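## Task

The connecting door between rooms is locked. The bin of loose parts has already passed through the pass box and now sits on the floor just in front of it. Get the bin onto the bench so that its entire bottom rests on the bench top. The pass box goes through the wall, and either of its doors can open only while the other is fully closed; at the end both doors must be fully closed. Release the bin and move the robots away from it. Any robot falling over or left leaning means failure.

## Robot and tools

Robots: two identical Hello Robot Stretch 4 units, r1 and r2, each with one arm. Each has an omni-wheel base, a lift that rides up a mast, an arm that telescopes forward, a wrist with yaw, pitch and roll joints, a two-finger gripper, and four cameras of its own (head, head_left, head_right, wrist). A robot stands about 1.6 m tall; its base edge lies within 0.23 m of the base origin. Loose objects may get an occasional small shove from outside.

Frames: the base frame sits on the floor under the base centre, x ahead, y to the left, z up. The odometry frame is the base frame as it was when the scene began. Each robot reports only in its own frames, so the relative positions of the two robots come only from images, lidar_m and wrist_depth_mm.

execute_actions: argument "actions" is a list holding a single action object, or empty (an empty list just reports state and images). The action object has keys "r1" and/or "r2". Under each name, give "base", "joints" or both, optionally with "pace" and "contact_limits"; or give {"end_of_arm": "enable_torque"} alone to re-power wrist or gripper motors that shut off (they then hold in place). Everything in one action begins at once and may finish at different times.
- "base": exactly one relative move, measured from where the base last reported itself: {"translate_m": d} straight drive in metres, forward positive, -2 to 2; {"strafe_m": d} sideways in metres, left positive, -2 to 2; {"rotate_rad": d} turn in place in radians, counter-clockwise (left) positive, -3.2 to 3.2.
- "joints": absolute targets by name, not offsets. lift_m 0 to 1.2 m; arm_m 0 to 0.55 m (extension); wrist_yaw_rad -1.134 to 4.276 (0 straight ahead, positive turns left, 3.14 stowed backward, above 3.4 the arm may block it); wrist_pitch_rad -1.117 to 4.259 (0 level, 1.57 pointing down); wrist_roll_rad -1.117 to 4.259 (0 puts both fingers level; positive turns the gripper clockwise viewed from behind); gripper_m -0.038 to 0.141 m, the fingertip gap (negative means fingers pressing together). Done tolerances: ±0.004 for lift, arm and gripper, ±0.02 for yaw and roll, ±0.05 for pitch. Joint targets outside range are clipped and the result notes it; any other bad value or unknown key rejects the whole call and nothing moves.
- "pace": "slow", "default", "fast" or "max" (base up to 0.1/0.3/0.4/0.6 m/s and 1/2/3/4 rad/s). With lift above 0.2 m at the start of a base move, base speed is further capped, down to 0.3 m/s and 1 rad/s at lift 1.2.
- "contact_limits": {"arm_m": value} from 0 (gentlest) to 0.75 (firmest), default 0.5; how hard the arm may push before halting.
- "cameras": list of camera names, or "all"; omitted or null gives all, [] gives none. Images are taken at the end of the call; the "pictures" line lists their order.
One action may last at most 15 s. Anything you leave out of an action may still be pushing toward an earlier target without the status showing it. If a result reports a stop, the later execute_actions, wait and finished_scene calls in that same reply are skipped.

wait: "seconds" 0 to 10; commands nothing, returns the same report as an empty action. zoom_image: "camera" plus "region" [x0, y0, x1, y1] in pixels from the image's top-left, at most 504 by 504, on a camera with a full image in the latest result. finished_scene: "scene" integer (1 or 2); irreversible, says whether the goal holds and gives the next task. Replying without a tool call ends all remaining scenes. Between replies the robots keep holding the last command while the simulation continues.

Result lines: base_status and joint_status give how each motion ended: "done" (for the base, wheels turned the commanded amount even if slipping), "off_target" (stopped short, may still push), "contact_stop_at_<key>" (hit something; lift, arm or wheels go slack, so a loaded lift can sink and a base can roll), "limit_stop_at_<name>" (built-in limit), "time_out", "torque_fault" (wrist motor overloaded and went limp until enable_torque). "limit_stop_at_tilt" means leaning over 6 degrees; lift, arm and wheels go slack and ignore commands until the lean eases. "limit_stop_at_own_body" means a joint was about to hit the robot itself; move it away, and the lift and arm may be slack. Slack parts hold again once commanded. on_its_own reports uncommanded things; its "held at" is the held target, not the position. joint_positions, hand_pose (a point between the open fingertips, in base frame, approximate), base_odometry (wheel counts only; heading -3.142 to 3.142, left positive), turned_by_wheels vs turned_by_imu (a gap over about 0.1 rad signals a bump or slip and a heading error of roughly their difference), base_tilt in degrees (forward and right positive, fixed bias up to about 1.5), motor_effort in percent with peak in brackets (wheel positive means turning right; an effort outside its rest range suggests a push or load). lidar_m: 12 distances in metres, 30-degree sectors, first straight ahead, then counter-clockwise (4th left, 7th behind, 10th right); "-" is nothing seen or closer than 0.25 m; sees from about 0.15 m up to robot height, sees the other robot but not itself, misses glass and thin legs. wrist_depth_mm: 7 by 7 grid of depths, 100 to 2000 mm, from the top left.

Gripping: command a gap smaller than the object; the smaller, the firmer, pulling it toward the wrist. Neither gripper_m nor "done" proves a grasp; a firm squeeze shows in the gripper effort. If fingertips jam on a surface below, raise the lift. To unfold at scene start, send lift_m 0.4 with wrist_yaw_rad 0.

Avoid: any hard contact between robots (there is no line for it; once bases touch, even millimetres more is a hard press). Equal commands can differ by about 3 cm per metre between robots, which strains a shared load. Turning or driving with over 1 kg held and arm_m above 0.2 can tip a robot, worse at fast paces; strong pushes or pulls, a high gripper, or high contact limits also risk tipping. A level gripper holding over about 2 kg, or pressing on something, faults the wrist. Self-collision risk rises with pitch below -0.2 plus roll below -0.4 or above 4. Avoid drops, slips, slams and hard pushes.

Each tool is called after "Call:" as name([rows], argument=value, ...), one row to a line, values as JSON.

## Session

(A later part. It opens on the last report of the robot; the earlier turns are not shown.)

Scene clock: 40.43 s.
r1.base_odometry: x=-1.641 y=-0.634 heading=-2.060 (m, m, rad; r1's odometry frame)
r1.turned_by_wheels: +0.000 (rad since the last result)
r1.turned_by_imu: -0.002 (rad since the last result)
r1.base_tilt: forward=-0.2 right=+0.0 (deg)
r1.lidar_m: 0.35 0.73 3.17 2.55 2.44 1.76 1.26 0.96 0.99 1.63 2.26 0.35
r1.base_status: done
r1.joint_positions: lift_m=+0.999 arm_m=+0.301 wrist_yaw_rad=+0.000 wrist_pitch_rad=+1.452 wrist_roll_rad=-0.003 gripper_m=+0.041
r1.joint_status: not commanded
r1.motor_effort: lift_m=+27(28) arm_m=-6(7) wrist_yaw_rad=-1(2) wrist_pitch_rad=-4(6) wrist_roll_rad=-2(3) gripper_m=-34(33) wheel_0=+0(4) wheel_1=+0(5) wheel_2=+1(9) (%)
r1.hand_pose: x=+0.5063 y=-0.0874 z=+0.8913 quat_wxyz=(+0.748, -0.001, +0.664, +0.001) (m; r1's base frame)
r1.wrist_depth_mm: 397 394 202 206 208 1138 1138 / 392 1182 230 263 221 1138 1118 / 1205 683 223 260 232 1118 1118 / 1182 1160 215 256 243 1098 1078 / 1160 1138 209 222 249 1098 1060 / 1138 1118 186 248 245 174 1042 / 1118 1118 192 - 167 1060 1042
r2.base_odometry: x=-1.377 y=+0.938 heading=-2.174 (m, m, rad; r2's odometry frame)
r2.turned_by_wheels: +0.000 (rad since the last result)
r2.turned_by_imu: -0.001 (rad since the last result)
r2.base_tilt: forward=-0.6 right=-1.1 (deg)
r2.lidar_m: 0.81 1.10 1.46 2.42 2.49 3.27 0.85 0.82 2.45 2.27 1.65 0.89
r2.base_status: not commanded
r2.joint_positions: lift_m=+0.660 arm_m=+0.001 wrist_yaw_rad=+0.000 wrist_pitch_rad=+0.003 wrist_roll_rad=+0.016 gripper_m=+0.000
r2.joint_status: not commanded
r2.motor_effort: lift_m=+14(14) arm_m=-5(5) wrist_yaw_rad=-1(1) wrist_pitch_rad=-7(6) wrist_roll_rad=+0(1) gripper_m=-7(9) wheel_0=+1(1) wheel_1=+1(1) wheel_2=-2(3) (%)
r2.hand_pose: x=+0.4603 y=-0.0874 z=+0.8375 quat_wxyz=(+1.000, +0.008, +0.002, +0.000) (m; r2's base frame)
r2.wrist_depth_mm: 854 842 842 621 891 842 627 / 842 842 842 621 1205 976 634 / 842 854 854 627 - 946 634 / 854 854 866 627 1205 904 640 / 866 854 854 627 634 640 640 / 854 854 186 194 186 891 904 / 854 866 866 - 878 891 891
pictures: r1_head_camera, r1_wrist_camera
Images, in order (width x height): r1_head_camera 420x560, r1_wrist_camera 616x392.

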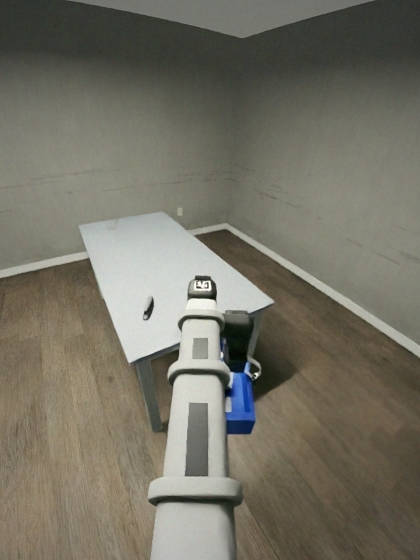

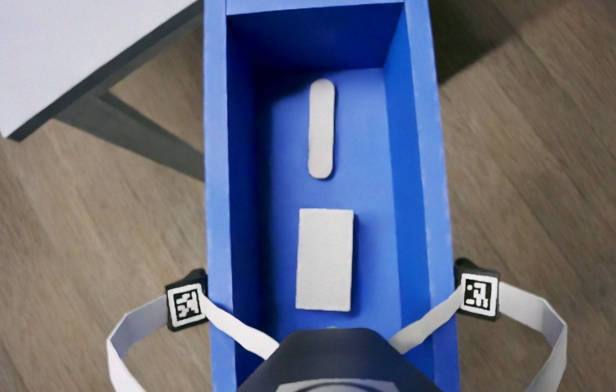

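Call:
execute_actions([
  {"r1":{"base":{"translate_m":0.33},"joints":{"arm_m":0.55}}},
], cameras=[])

Call:
execute_actions([
  {"r1":{"joints":{"lift_m":0.925},"pace":"slow"}},
], cameras=["r1_wrist_camera","r1_head_camera"])

Scene clock: 43.87 s.
r1.base_odometry: x=-1.796 y=-0.926 heading=-2.060 (m, m, rad; r1's odometry frame)
r1.turned_by_wheels: +0.000 (rad since the last result)
r1.turned_by_imu: -0.002 (rad since the last result)
r1.base_tilt: forward=-0.3 right=+0.0 (deg)
r1.lidar_m: 0.43 0.41 2.89 2.75 2.61 2.18 1.55 1.23 1.25 2.05 2.09 0.63
r1.base_status: done
r1.joint_positions: lift_m=+0.999 arm_m=+0.546 wrist_yaw_rad=+0.000 wrist_pitch_rad=+1.452 wrist_roll_rad=-0.003 gripper_m=+0.041
r1.joint_status: all done
joint sent to its limit — the command would take r1.arm_m past its upper limit, so that joint was sent only as far as its limit.
r1.motor_effort: lift_m=+27(27) arm_m=+6(9) wrist_yaw_rad=-2(0) wrist_pitch_rad=-4(9) wrist_roll_rad=-2(2) gripper_m=-32(34) wheel_0=-1(5) wheel_1=+1(5) wheel_2=-1(8) (%)
r1.hand_pose: x=+0.7515 y=-0.0874 z=+0.8913 quat_wxyz=(+0.748, -0.001, +0.664, +0.001) (m; r1's base frame)
r1.wrist_depth_mm: 399 389 202 205 208 1160 1160 / 389 387 230 263 222 368 1118 / 384 377 223 260 233 357 1098 / 377 370 215 257 244 351 351 / 370 366 211 222 250 345 342 / 364 359 186 248 245 174 338 / 357 353 191 - 167 338 1042
r2.base_odometry: x=-1.377 y=+0.938 heading=-2.174 (m, m, rad; r2's odometry frame)
r2.turned_by_wheels: +0.000 (rad since the last result)
r2.turned_by_imu: -0.001 (rad since the last result)
r2.base_tilt: forward=-0.6 right=-1.0 (deg)
r2.lidar_m: 0.79 1.10 1.46 2.42 2.50 3.23 0.85 0.82 2.42 2.28 1.62 0.90
r2.base_status: not commanded
r2.joint_positions: lift_m=+0.660 arm_m=+0.001 wrist_yaw_rad=+0.000 wrist_pitch_rad=+0.003 wrist_roll_rad=+0.016 gripper_m=+0.000
r2.joint_status: not commanded
r2.motor_effort: lift_m=+14(14) arm_m=-5(5) wrist_yaw_rad=-1(2) wrist_pitch_rad=-6(5) wrist_roll_rad=+1(1) gripper_m=-5(6) wheel_0=+1(1) wheel_1=+2(1) wheel_2=-2(3) (%)
r2.hand_pose: x=+0.4603 y=-0.0874 z=+0.8375 quat_wxyz=(+1.000, +0.008, +0.002, +0.000) (m; r2's base frame)
r2.wrist_depth_mm: 842 842 854 621 878 842 621 / 842 842 854 621 1205 960 627 / 842 842 854 621 - 976 634 / 854 854 866 627 1205 904 640 / 854 854 866 634 634 640 640 / 854 854 186 194 186 904 891 / 866 866 878 - 891 891 891
pictures: none
No camera images: the call's "cameras" was empty. Leave "cameras" out to get every camera's image.

Scene clock: 45.37 s.
r1.base_odometry: x=-1.796 y=-0.926 heading=-2.060 (m, m, rad; r1's odometry frame)
r1.turned_by_wheels: +0.000 (rad since the last result)
r1.turned_by_imu: +0.000 (rad since the last result)
r1.base_tilt: forward=-0.2 right=+0.0 (deg)
r1.lidar_m: 0.44 0.39 2.89 2.77 2.60 2.16 1.54 1.22 1.25 2.05 2.11 0.65
r1.base_status: not commanded
r1.joint_positions: lift_m=+0.925 arm_m=+0.546 wrist_yaw_rad=+0.000 wrist_pitch_rad=+1.452 wrist_roll_rad=-0.003 gripper_m=+0.041
r1.joint_status: all done
r1.motor_effort: lift_m=+18(25) arm_m=+6(6) wrist_yaw_rad=-3(2) wrist_pitch_rad=-4(4) wrist_roll_rad=-2(2) gripper_m=-33(32) wheel_0=-1(1) wheel_1=+1(1) wheel_2=-1(0) (%)
r1.hand_pose: x=+0.7515 y=-0.0874 z=+0.8170 quat_wxyz=(+0.748, -0.001, +0.664, +0.001) (m; r1's base frame)
r1.wrist_depth_mm: 314 309 202 206 208 294 1078 / 309 304 230 264 222 289 1042 / 303 300 223 260 233 285 281 / 298 294 215 257 244 279 277 / 293 290 211 222 249 273 272 / 289 286 186 248 245 174 267 / 285 281 191 - 167 266 265
r2.base_odometry: x=-1.377 y=+0.938 heading=-2.174 (m, m, rad; r2's odometry frame)
r2.turned_by_wheels: +0.000 (rad since the last result)
r2.turned_by_imu: +0.000 (rad since the last result)
r2.base_tilt: forward=-0.5 right=-1.0 (deg)
r2.lidar_m: 0.82 1.10 1.46 2.43 2.49 3.26 0.84 0.83 2.46 2.28 1.65 0.90
r2.base_status: not commanded
r2.joint_positions: lift_m=+0.660 arm_m=+0.001 wrist_yaw_rad=+0.000 wrist_pitch_rad=+0.003 wrist_roll_rad=+0.016 gripper_m=+0.000
r2.joint_status: not commanded
r2.motor_effort: lift_m=+14(14) arm_m=-5(5) wrist_yaw_rad=-1(1) wrist_pitch_rad=-6(5) wrist_roll_rad=+0(1) gripper_m=-6(8) wheel_0=+1(1) wheel_1=+1(1) wheel_2=-2(2) (%)
r2.hand_pose: x=+0.4603 y=-0.0874 z=+0.8375 quat_wxyz=(+1.000, +0.008, +0.002, +0.000) (m; r2's base frame)
r2.wrist_depth_mm: 831 831 831 615 878 831 627 / 842 854 854 621 1205 946 634 / 842 854 854 627 - 960 634 / 854 854 854 621 1205 904 640 / 854 878 866 634 640 634 640 / 866 866 186 193 187 904 891 / 866 866 878 - 891 891 904
pictures: r1_head_camera, r1_wrist_camera
Images, in order (width x height): r1_head_camera 420x560, r1_wrist_camera 616x392.

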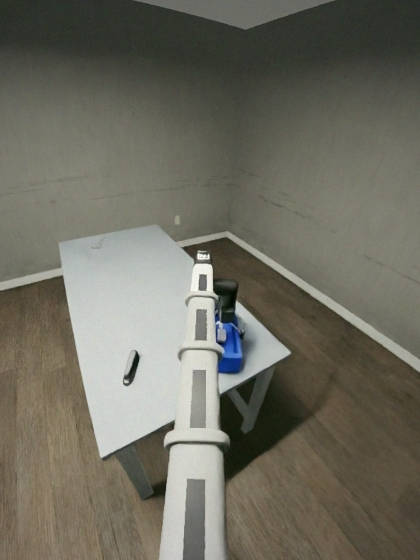

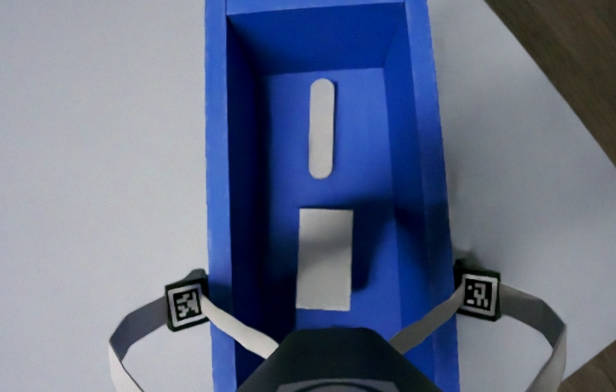

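Call:
execute_actions([
  {"r1":{"base":{"rotate_rad":0.17},"pace":"slow"}},
], cameras=[])

Call:
execute_actions([
  {"r1":{"joints":{"lift_m":0.913},"pace":"slow"}},
], cameras=[])

Call:
execute_actions([
  {"r1":{"joints":{"gripper_m":0.141},"pace":"slow"}},
], cameras=[])

Call:
execute_actions([
  {"r1":{"joints":{"lift_m":1.05}}},
], cameras=[])

Call:
execute_actions([
  {"r1":{"base":{"translate_m":-0.3},"joints":{"arm_m":0.0,"wrist_yaw_rad":2.9,"wrist_pitch_rad":0.2},"pace":"fast"}},
], cameras=["r1_wrist_camera","r1_head_camera"])

Scene clock: 47.77 s.
r1.base_odometry: x=-1.796 y=-0.926 heading=-1.890 (m, m, rad; r1's odometry frame)
r1.turned_by_wheels: +0.170 (rad since the last result)
r1.turned_by_imu: +0.168 (rad since the last result)
r1.base_tilt: forward=-0.3 right=-0.1 (deg)
r1.lidar_m: 0.43 0.41 3.06 2.64 2.60 1.85 1.24 1.23 1.62 2.12 2.10 0.52
r1.base_status: done
r1.joint_positions: lift_m=+0.925 arm_m=+0.546 wrist_yaw_rad=+0.000 wrist_pitch_rad=+1.452 wrist_roll_rad=-0.003 gripper_m=+0.041
r1.joint_status: not commanded
r1.motor_effort: lift_m=+18(18) arm_m=+6(6) wrist_yaw_rad=-2(2) wrist_pitch_rad=-4(4) wrist_roll_rad=-2(2) gripper_m=-33(34) wheel_0=+0(6) wheel_1=-1(3) wheel_2=+1(5) (%)
r1.hand_pose: x=+0.7515 y=-0.0874 z=+0.8170 quat_wxyz=(+0.748, -0.001, +0.664, +0.001) (m; r1's base frame)
r1.wrist_depth_mm: 314 310 202 206 208 294 290 / 309 304 230 263 221 289 286 / 303 300 223 259 233 283 281 / 298 294 215 256 244 278 277 / 294 289 209 222 249 274 272 / 289 285 186 248 245 174 267 / 267 279 191 - 167 266 -
r2.base_odometry: x=-1.377 y=+0.938 heading=-2.174 (m, m, rad; r2's odometry frame)
r2.turned_by_wheels: +0.000 (rad since the last result)
r2.turned_by_imu: -0.001 (rad since the last result)
r2.base_tilt: forward=-0.4 right=-1.0 (deg)
r2.lidar_m: 0.81 1.09 1.46 2.41 2.48 3.26 0.83 0.85 2.43 2.27 1.64 0.88
r2.base_status: not commanded
r2.joint_positions: lift_m=+0.660 arm_m=+0.001 wrist_yaw_rad=+0.000 wrist_pitch_rad=+0.003 wrist_roll_rad=+0.016 gripper_m=+0.000
r2.joint_status: not commanded
r2.motor_effort: lift_m=+14(14) arm_m=-5(5) wrist_yaw_rad=-2(1) wrist_pitch_rad=-6(6) wrist_roll_rad=-1(0) gripper_m=-5(7) wheel_0=+1(1) wheel_1=+1(1) wheel_2=-2(2) (%)
r2.hand_pose: x=+0.4603 y=-0.0874 z=+0.8375 quat_wxyz=(+1.000, +0.008, +0.002, +0.000) (m; r2's base frame)
r2.wrist_depth_mm: 842 842 842 615 891 854 621 / 831 854 854 621 1182 960 627 / 842 842 854 627 - 960 634 / 831 854 854 621 1229 891 640 / 866 866 866 634 634 640 640 / 854 866 186 193 186 904 891 / 866 866 866 - 878 891 904
pictures: none
No camera images: the call's "cameras" was empty. Leave "cameras" out to get every camera's image.

Scene clock: 48.53 s.
r1.base_odometry: x=-1.796 y=-0.926 heading=-1.890 (m, m, rad; r1's odometry frame)
r1.turned_by_wheels: +0.000 (rad since the last result)
r1.turned_by_imu: +0.000 (rad since the last result)
r1.base_tilt: forward=-0.2 right=-0.1 (deg)
r1.lidar_m: 0.41 0.41 3.07 2.63 2.58 1.88 1.25 1.22 1.63 2.13 2.10 0.53
r1.base_status: not commanded
r1.joint_positions: lift_m=+0.913 arm_m=+0.546 wrist_yaw_rad=+0.000 wrist_pitch_rad=+1.452 wrist_roll_rad=-0.003 gripper_m=+0.041
r1.joint_status: all done
r1.motor_effort: lift_m=+18(16) arm_m=+6(6) wrist_yaw_rad=-2(0) wrist_pitch_rad=-5(3) wrist_roll_rad=-2(2) gripper_m=-34(34) wheel_0=+1(1) wheel_1=-1(1) wheel_2=+1(1) (%)
r1.hand_pose: x=+0.7515 y=-0.0874 z=+0.8050 quat_wxyz=(+0.748, -0.001, +0.664, +0.001) (m; r1's base frame)
r1.wrist_depth_mm: 300 297 202 206 208 281 278 / 296 293 231 264 222 276 273 / 291 287 223 259 232 272 270 / 286 282 215 256 244 267 264 / 282 277 210 223 249 263 260 / 276 273 186 249 245 174 255 / 262 268 191 - 167 254 -
r2.base_odometry: x=-1.377 y=+0.938 heading=-2.174 (m, m, rad; r2's odometry frame)
r2.turned_by_wheels: +0.000 (rad since the last result)
r2.turned_by_imu: +0.000 (rad since the last result)
r2.base_tilt: forward=-0.5 right=-1.0 (deg)
r2.lidar_m: 0.78 1.12 1.43 2.42 2.49 3.25 0.83 0.82 2.47 2.27 1.64 0.88
r2.base_status: not commanded
r2.joint_positions: lift_m=+0.660 arm_m=+0.001 wrist_yaw_rad=+0.000 wrist_pitch_rad=+0.003 wrist_roll_rad=+0.016 gripper_m=+0.000
r2.joint_status: not commanded
r2.motor_effort: lift_m=+14(14) arm_m=-5(5) wrist_yaw_rad=-1(1) wrist_pitch_rad=-6(6) wrist_roll_rad=+0(0) gripper_m=-8(8) wheel_0=+1(1) wheel_1=+1(1) wheel_2=-2(2) (%)
r2.hand_pose: x=+0.4603 y=-0.0874 z=+0.8375 quat_wxyz=(+1.000, +0.008, +0.002, +0.000) (m; r2's base frame)
r2.wrist_depth_mm: 831 842 842 609 878 842 627 / 842 866 842 615 1205 946 634 / 854 854 854 621 - 960 627 / 842 854 854 634 1229 891 634 / 854 854 866 627 634 634 640 / 866 854 186 193 186 891 904 / 866 866 878 - 904 904 891
pictures: none
No camera images: the call's "cameras" was empty. Leave "cameras" out to get every camera's image.

Scene clock: 53.00 s.
r1.base_odometry: x=-1.796 y=-0.926 heading=-1.890 (m, m, rad; r1's odometry frame)
r1.turned_by_wheels: +0.000 (rad since the last result)
r1.turned_by_imu: -0.001 (rad since the last result)
r1.base_tilt: forward=-0.2 right=-0.1 (deg)
r1.lidar_m: 0.42 0.42 3.07 2.65 2.60 1.86 1.25 1.23 1.63 2.12 2.09 0.54
r1.base_status: not commanded
r1.joint_positions: lift_m=+0.913 arm_m=+0.546 wrist_yaw_rad=+0.000 wrist_pitch_rad=+1.449 wrist_roll_rad=-0.003 gripper_m=+0.141
r1.joint_status: all done
r1.motor_effort: lift_m=+15(18) arm_m=+6(6) wrist_yaw_rad=+0(2) wrist_pitch_rad=+3(8) wrist_roll_rad=-2(3) gripper_m=+1(34) wheel_0=+1(1) wheel_1=-1(1) wheel_2=+0(1) (%)
r1.hand_pose: x=+0.7523 y=-0.0874 z=+0.8053 quat_wxyz=(+0.749, -0.001, +0.663, +0.001) (m; r1's base frame)
r1.wrist_depth_mm: 306 304 223 208 211 287 285 / 303 297 276 277 253 282 279 / 296 291 268 273 236 278 276 / 291 287 257 270 241 272 271 / 286 282 222 235 252 268 265 / 281 276 196 231 186 198 260 / 263 272 224 - 178 258 257
r2.base_odometry: x=-1.377 y=+0.938 heading=-2.174 (m, m, rad; r2's odometry frame)
r2.turned_by_wheels: +0.000 (rad since the last result)
r2.turned_by_imu: -0.001 (rad since the last result)
r2.base_tilt: forward=-0.3 right=-1.1 (deg)
r2.lidar_m: 0.81 1.10 1.46 2.43 2.49 3.28 0.84 0.84 2.44 2.29 1.65 0.88
r2.base_status: not commanded
r2.joint_positions: lift_m=+0.660 arm_m=+0.001 wrist_yaw_rad=+0.000 wrist_pitch_rad=+0.003 wrist_roll_rad=+0.016 gripper_m=+0.000
r2.joint_status: not commanded
r2.motor_effort: lift_m=+14(15) arm_m=-5(5) wrist_yaw_rad=-1(2) wrist_pitch_rad=-7(7) wrist_roll_rad=+0(1) gripper_m=-8(7) wheel_0=+1(1) wheel_1=+1(1) wheel_2=-2(2) (%)
r2.hand_pose: x=+0.4603 y=-0.0874 z=+0.8375 quat_wxyz=(+1.000, +0.008, +0.002, +0.000) (m; r2's base frame)
r2.wrist_depth_mm: 831 842 842 615 878 842 627 / 842 842 842 615 1205 960 640 / 842 842 854 627 - 960 640 / 842 854 854 627 1205 904 640 / 842 866 866 621 634 634 647 / 866 854 186 193 186 878 891 / 866 878 866 - 891 891 904
pictures: none
No camera images: the call's "cameras" was empty. Leave "cameras" out to get every camera's image.

Scene clock: 54.63 s.
r1.base_odometry: x=-1.796 y=-0.926 heading=-1.890 (m, m, rad; r1's odometry frame)
r1.turned_by_wheels: +0.000 (rad since the last result)
r1.turned_by_imu: +0.000 (rad since the last result)
r1.base_tilt: forward=-0.2 right=-0.1 (deg)
r1.lidar_m: 0.41 0.41 3.06 2.64 2.59 1.89 1.26 1.22 1.62 2.12 2.10 0.53
r1.base_status: not commanded
r1.joint_positions: lift_m=+1.050 arm_m=+0.546 wrist_yaw_rad=+0.000 wrist_pitch_rad=+1.450 wrist_roll_rad=-0.003 gripper_m=+0.141
r1.joint_status: all done
r1.motor_effort: lift_m=+25(28) arm_m=+6(6) wrist_yaw_rad=+1(1) wrist_pitch_rad=+0(4) wrist_roll_rad=-2(2) gripper_m=-1(0) wheel_0=+0(1) wheel_1=-1(1) wheel_2=+0(0) (%)
r1.hand_pose: x=+0.7519 y=-0.0874 z=+0.9414 quat_wxyz=(+0.748, -0.001, +0.663, +0.001) (m; r1's base frame)
r1.wrist_depth_mm: 455 445 439 436 430 424 1182 / 445 442 433 343 421 418 415 / 439 433 427 407 413 410 404 / 433 427 421 402 404 402 399 / 424 418 413 377 397 397 394 / 415 407 399 347 322 387 387 / 410 387 399 - 387 384 379
r2.base_odometry: x=-1.377 y=+0.938 heading=-2.174 (m, m, rad; r2's odometry frame)
r2.turned_by_wheels: +0.000 (rad since the last result)
r2.turned_by_imu: +0.000 (rad since the last result)
r2.base_tilt: forward=-0.6 right=-1.0 (deg)
r2.lidar_m: 0.78 1.11 1.45 2.42 2.50 3.26 0.83 0.83 2.44 2.28 1.63 0.90
r2.base_status: not commanded
r2.joint_positions: lift_m=+0.660 arm_m=+0.001 wrist_yaw_rad=+0.000 wrist_pitch_rad=+0.003 wrist_roll_rad=+0.016 gripper_m=+0.000
r2.joint_status: not commanded
r2.motor_effort: lift_m=+14(14) arm_m=-5(5) wrist_yaw_rad=-1(1) wrist_pitch_rad=-7(7) wrist_roll_rad=+1(0) gripper_m=-7(6) wheel_0=+1(1) wheel_1=+1(1) wheel_2=-2(2) (%)
r2.hand_pose: x=+0.4603 y=-0.0874 z=+0.8375 quat_wxyz=(+1.000, +0.008, +0.002, +0.000) (m; r2's base frame)
r2.wrist_depth_mm: 820 831 831 627 878 820 627 / 831 842 854 621 1182 960 634 / 842 854 854 621 - 976 634 / 831 854 866 627 1205 904 640 / 854 866 878 627 640 640 640 / 866 854 186 194 186 891 891 / 866 866 866 - 878 891 891
pictures: none
No camera images: the call's "cameras" was empty. Leave "cameras" out to get every camera's image.

Scene clock: 56.97 s.
r1.base_odometry: x=-1.702 y=-0.641 heading=-1.890 (m, m, rad; r1's odometry frame)
r1.turned_by_wheels: +0.000 (rad since the last result)
r1.turned_by_imu: +0.000 (rad since the last result)
r1.base_tilt: forward=-0.2 right=+0.0 (deg)
r1.lidar_m: 0.69 0.69 3.14 2.50 2.51 1.51 1.21 0.95 1.04 2.00 2.20 0.86
r1.base_status: done
r1.joint_positions: lift_m=+1.050 arm_m=+0.001 wrist_yaw_rad=+2.900 wrist_pitch_rad=+0.202 wrist_roll_rad=-0.003 gripper_m=+0.141
r1.joint_status: all done
r1.motor_effort: lift_m=+25(25) arm_m=-6(7) wrist_yaw_rad=+1(4) wrist_pitch_rad=-6(10) wrist_roll_rad=-2(2) gripper_m=+0(0) wheel_0=+0(5) wheel_1=+1(6) wheel_2=+0(8) (%)
r1.hand_pose: x=-0.0814 y=+0.1526 z=+1.1699 quat_wxyz=(+0.120, -0.100, +0.011, +0.988) (m; r1's base frame)
r1.wrist_depth_mm: 132 207 1336 1537 1863 - - / 136 212 1397 1618 1921 - - / 187 1255 1397 1661 1983 - - / 946 1281 1464 1708 - - - / 960 1281 1464 1756 - - - / 976 1281 1499 1708 - - - / 1182 1308 1576 - 1983 1863 1756
r2.base_odometry: x=-1.377 y=+0.938 heading=-2.174 (m, m, rad; r2's odometry frame)
r2.turned_by_wheels: +0.000 (rad since the last result)
r2.turned_by_imu: -0.001 (rad since the last result)
r2.base_tilt: forward=-0.5 right=-1.0 (deg)
r2.lidar_m: 0.80 1.11 1.43 2.44 2.49 3.28 0.84 0.83 2.45 2.27 1.64 0.88
r2.base_status: not commanded
r2.joint_positions: lift_m=+0.660 arm_m=+0.001 wrist_yaw_rad=+0.000 wrist_pitch_rad=+0.003 wrist_roll_rad=+0.016 gripper_m=+0.000
r2.joint_status: not commanded
r2.motor_effort: lift_m=+14(14) arm_m=-5(5) wrist_yaw_rad=-3(2) wrist_pitch_rad=-7(7) wrist_roll_rad=-1(0) gripper_m=-7(5) wheel_0=+1(1) wheel_1=+2(1) wheel_2=-2(2) (%)
r2.hand_pose: x=+0.4603 y=-0.0874 z=+0.8375 quat_wxyz=(+1.000, +0.008, +0.002, +0.000) (m; r2's base frame)
r2.wrist_depth_mm: 842 842 842 615 866 831 634 / 842 842 831 621 1182 960 627 / 854 842 854 621 - 960 627 / 854 854 866 627 1255 904 640 / 854 854 866 627 634 634 640 / 866 854 186 193 186 878 878 / 866 878 878 - 904 891 917
pictures: r1_head_camera, r1_wrist_camera
Images, in order (width x height): r1_head_camera 420x560, r1_wrist_camera 616x392.

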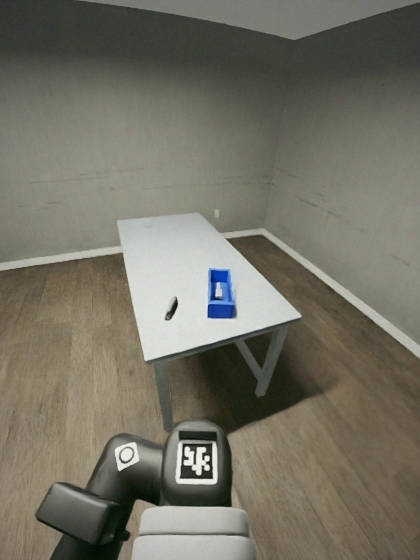

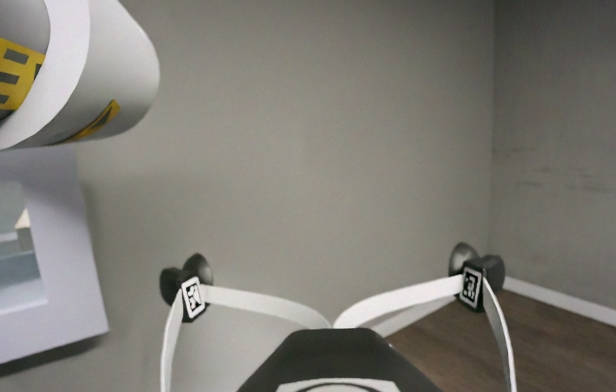

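The door looked flush in the earlier zoom.

Call:
finished_scene(scene=1)

The scene is finished: the task was done.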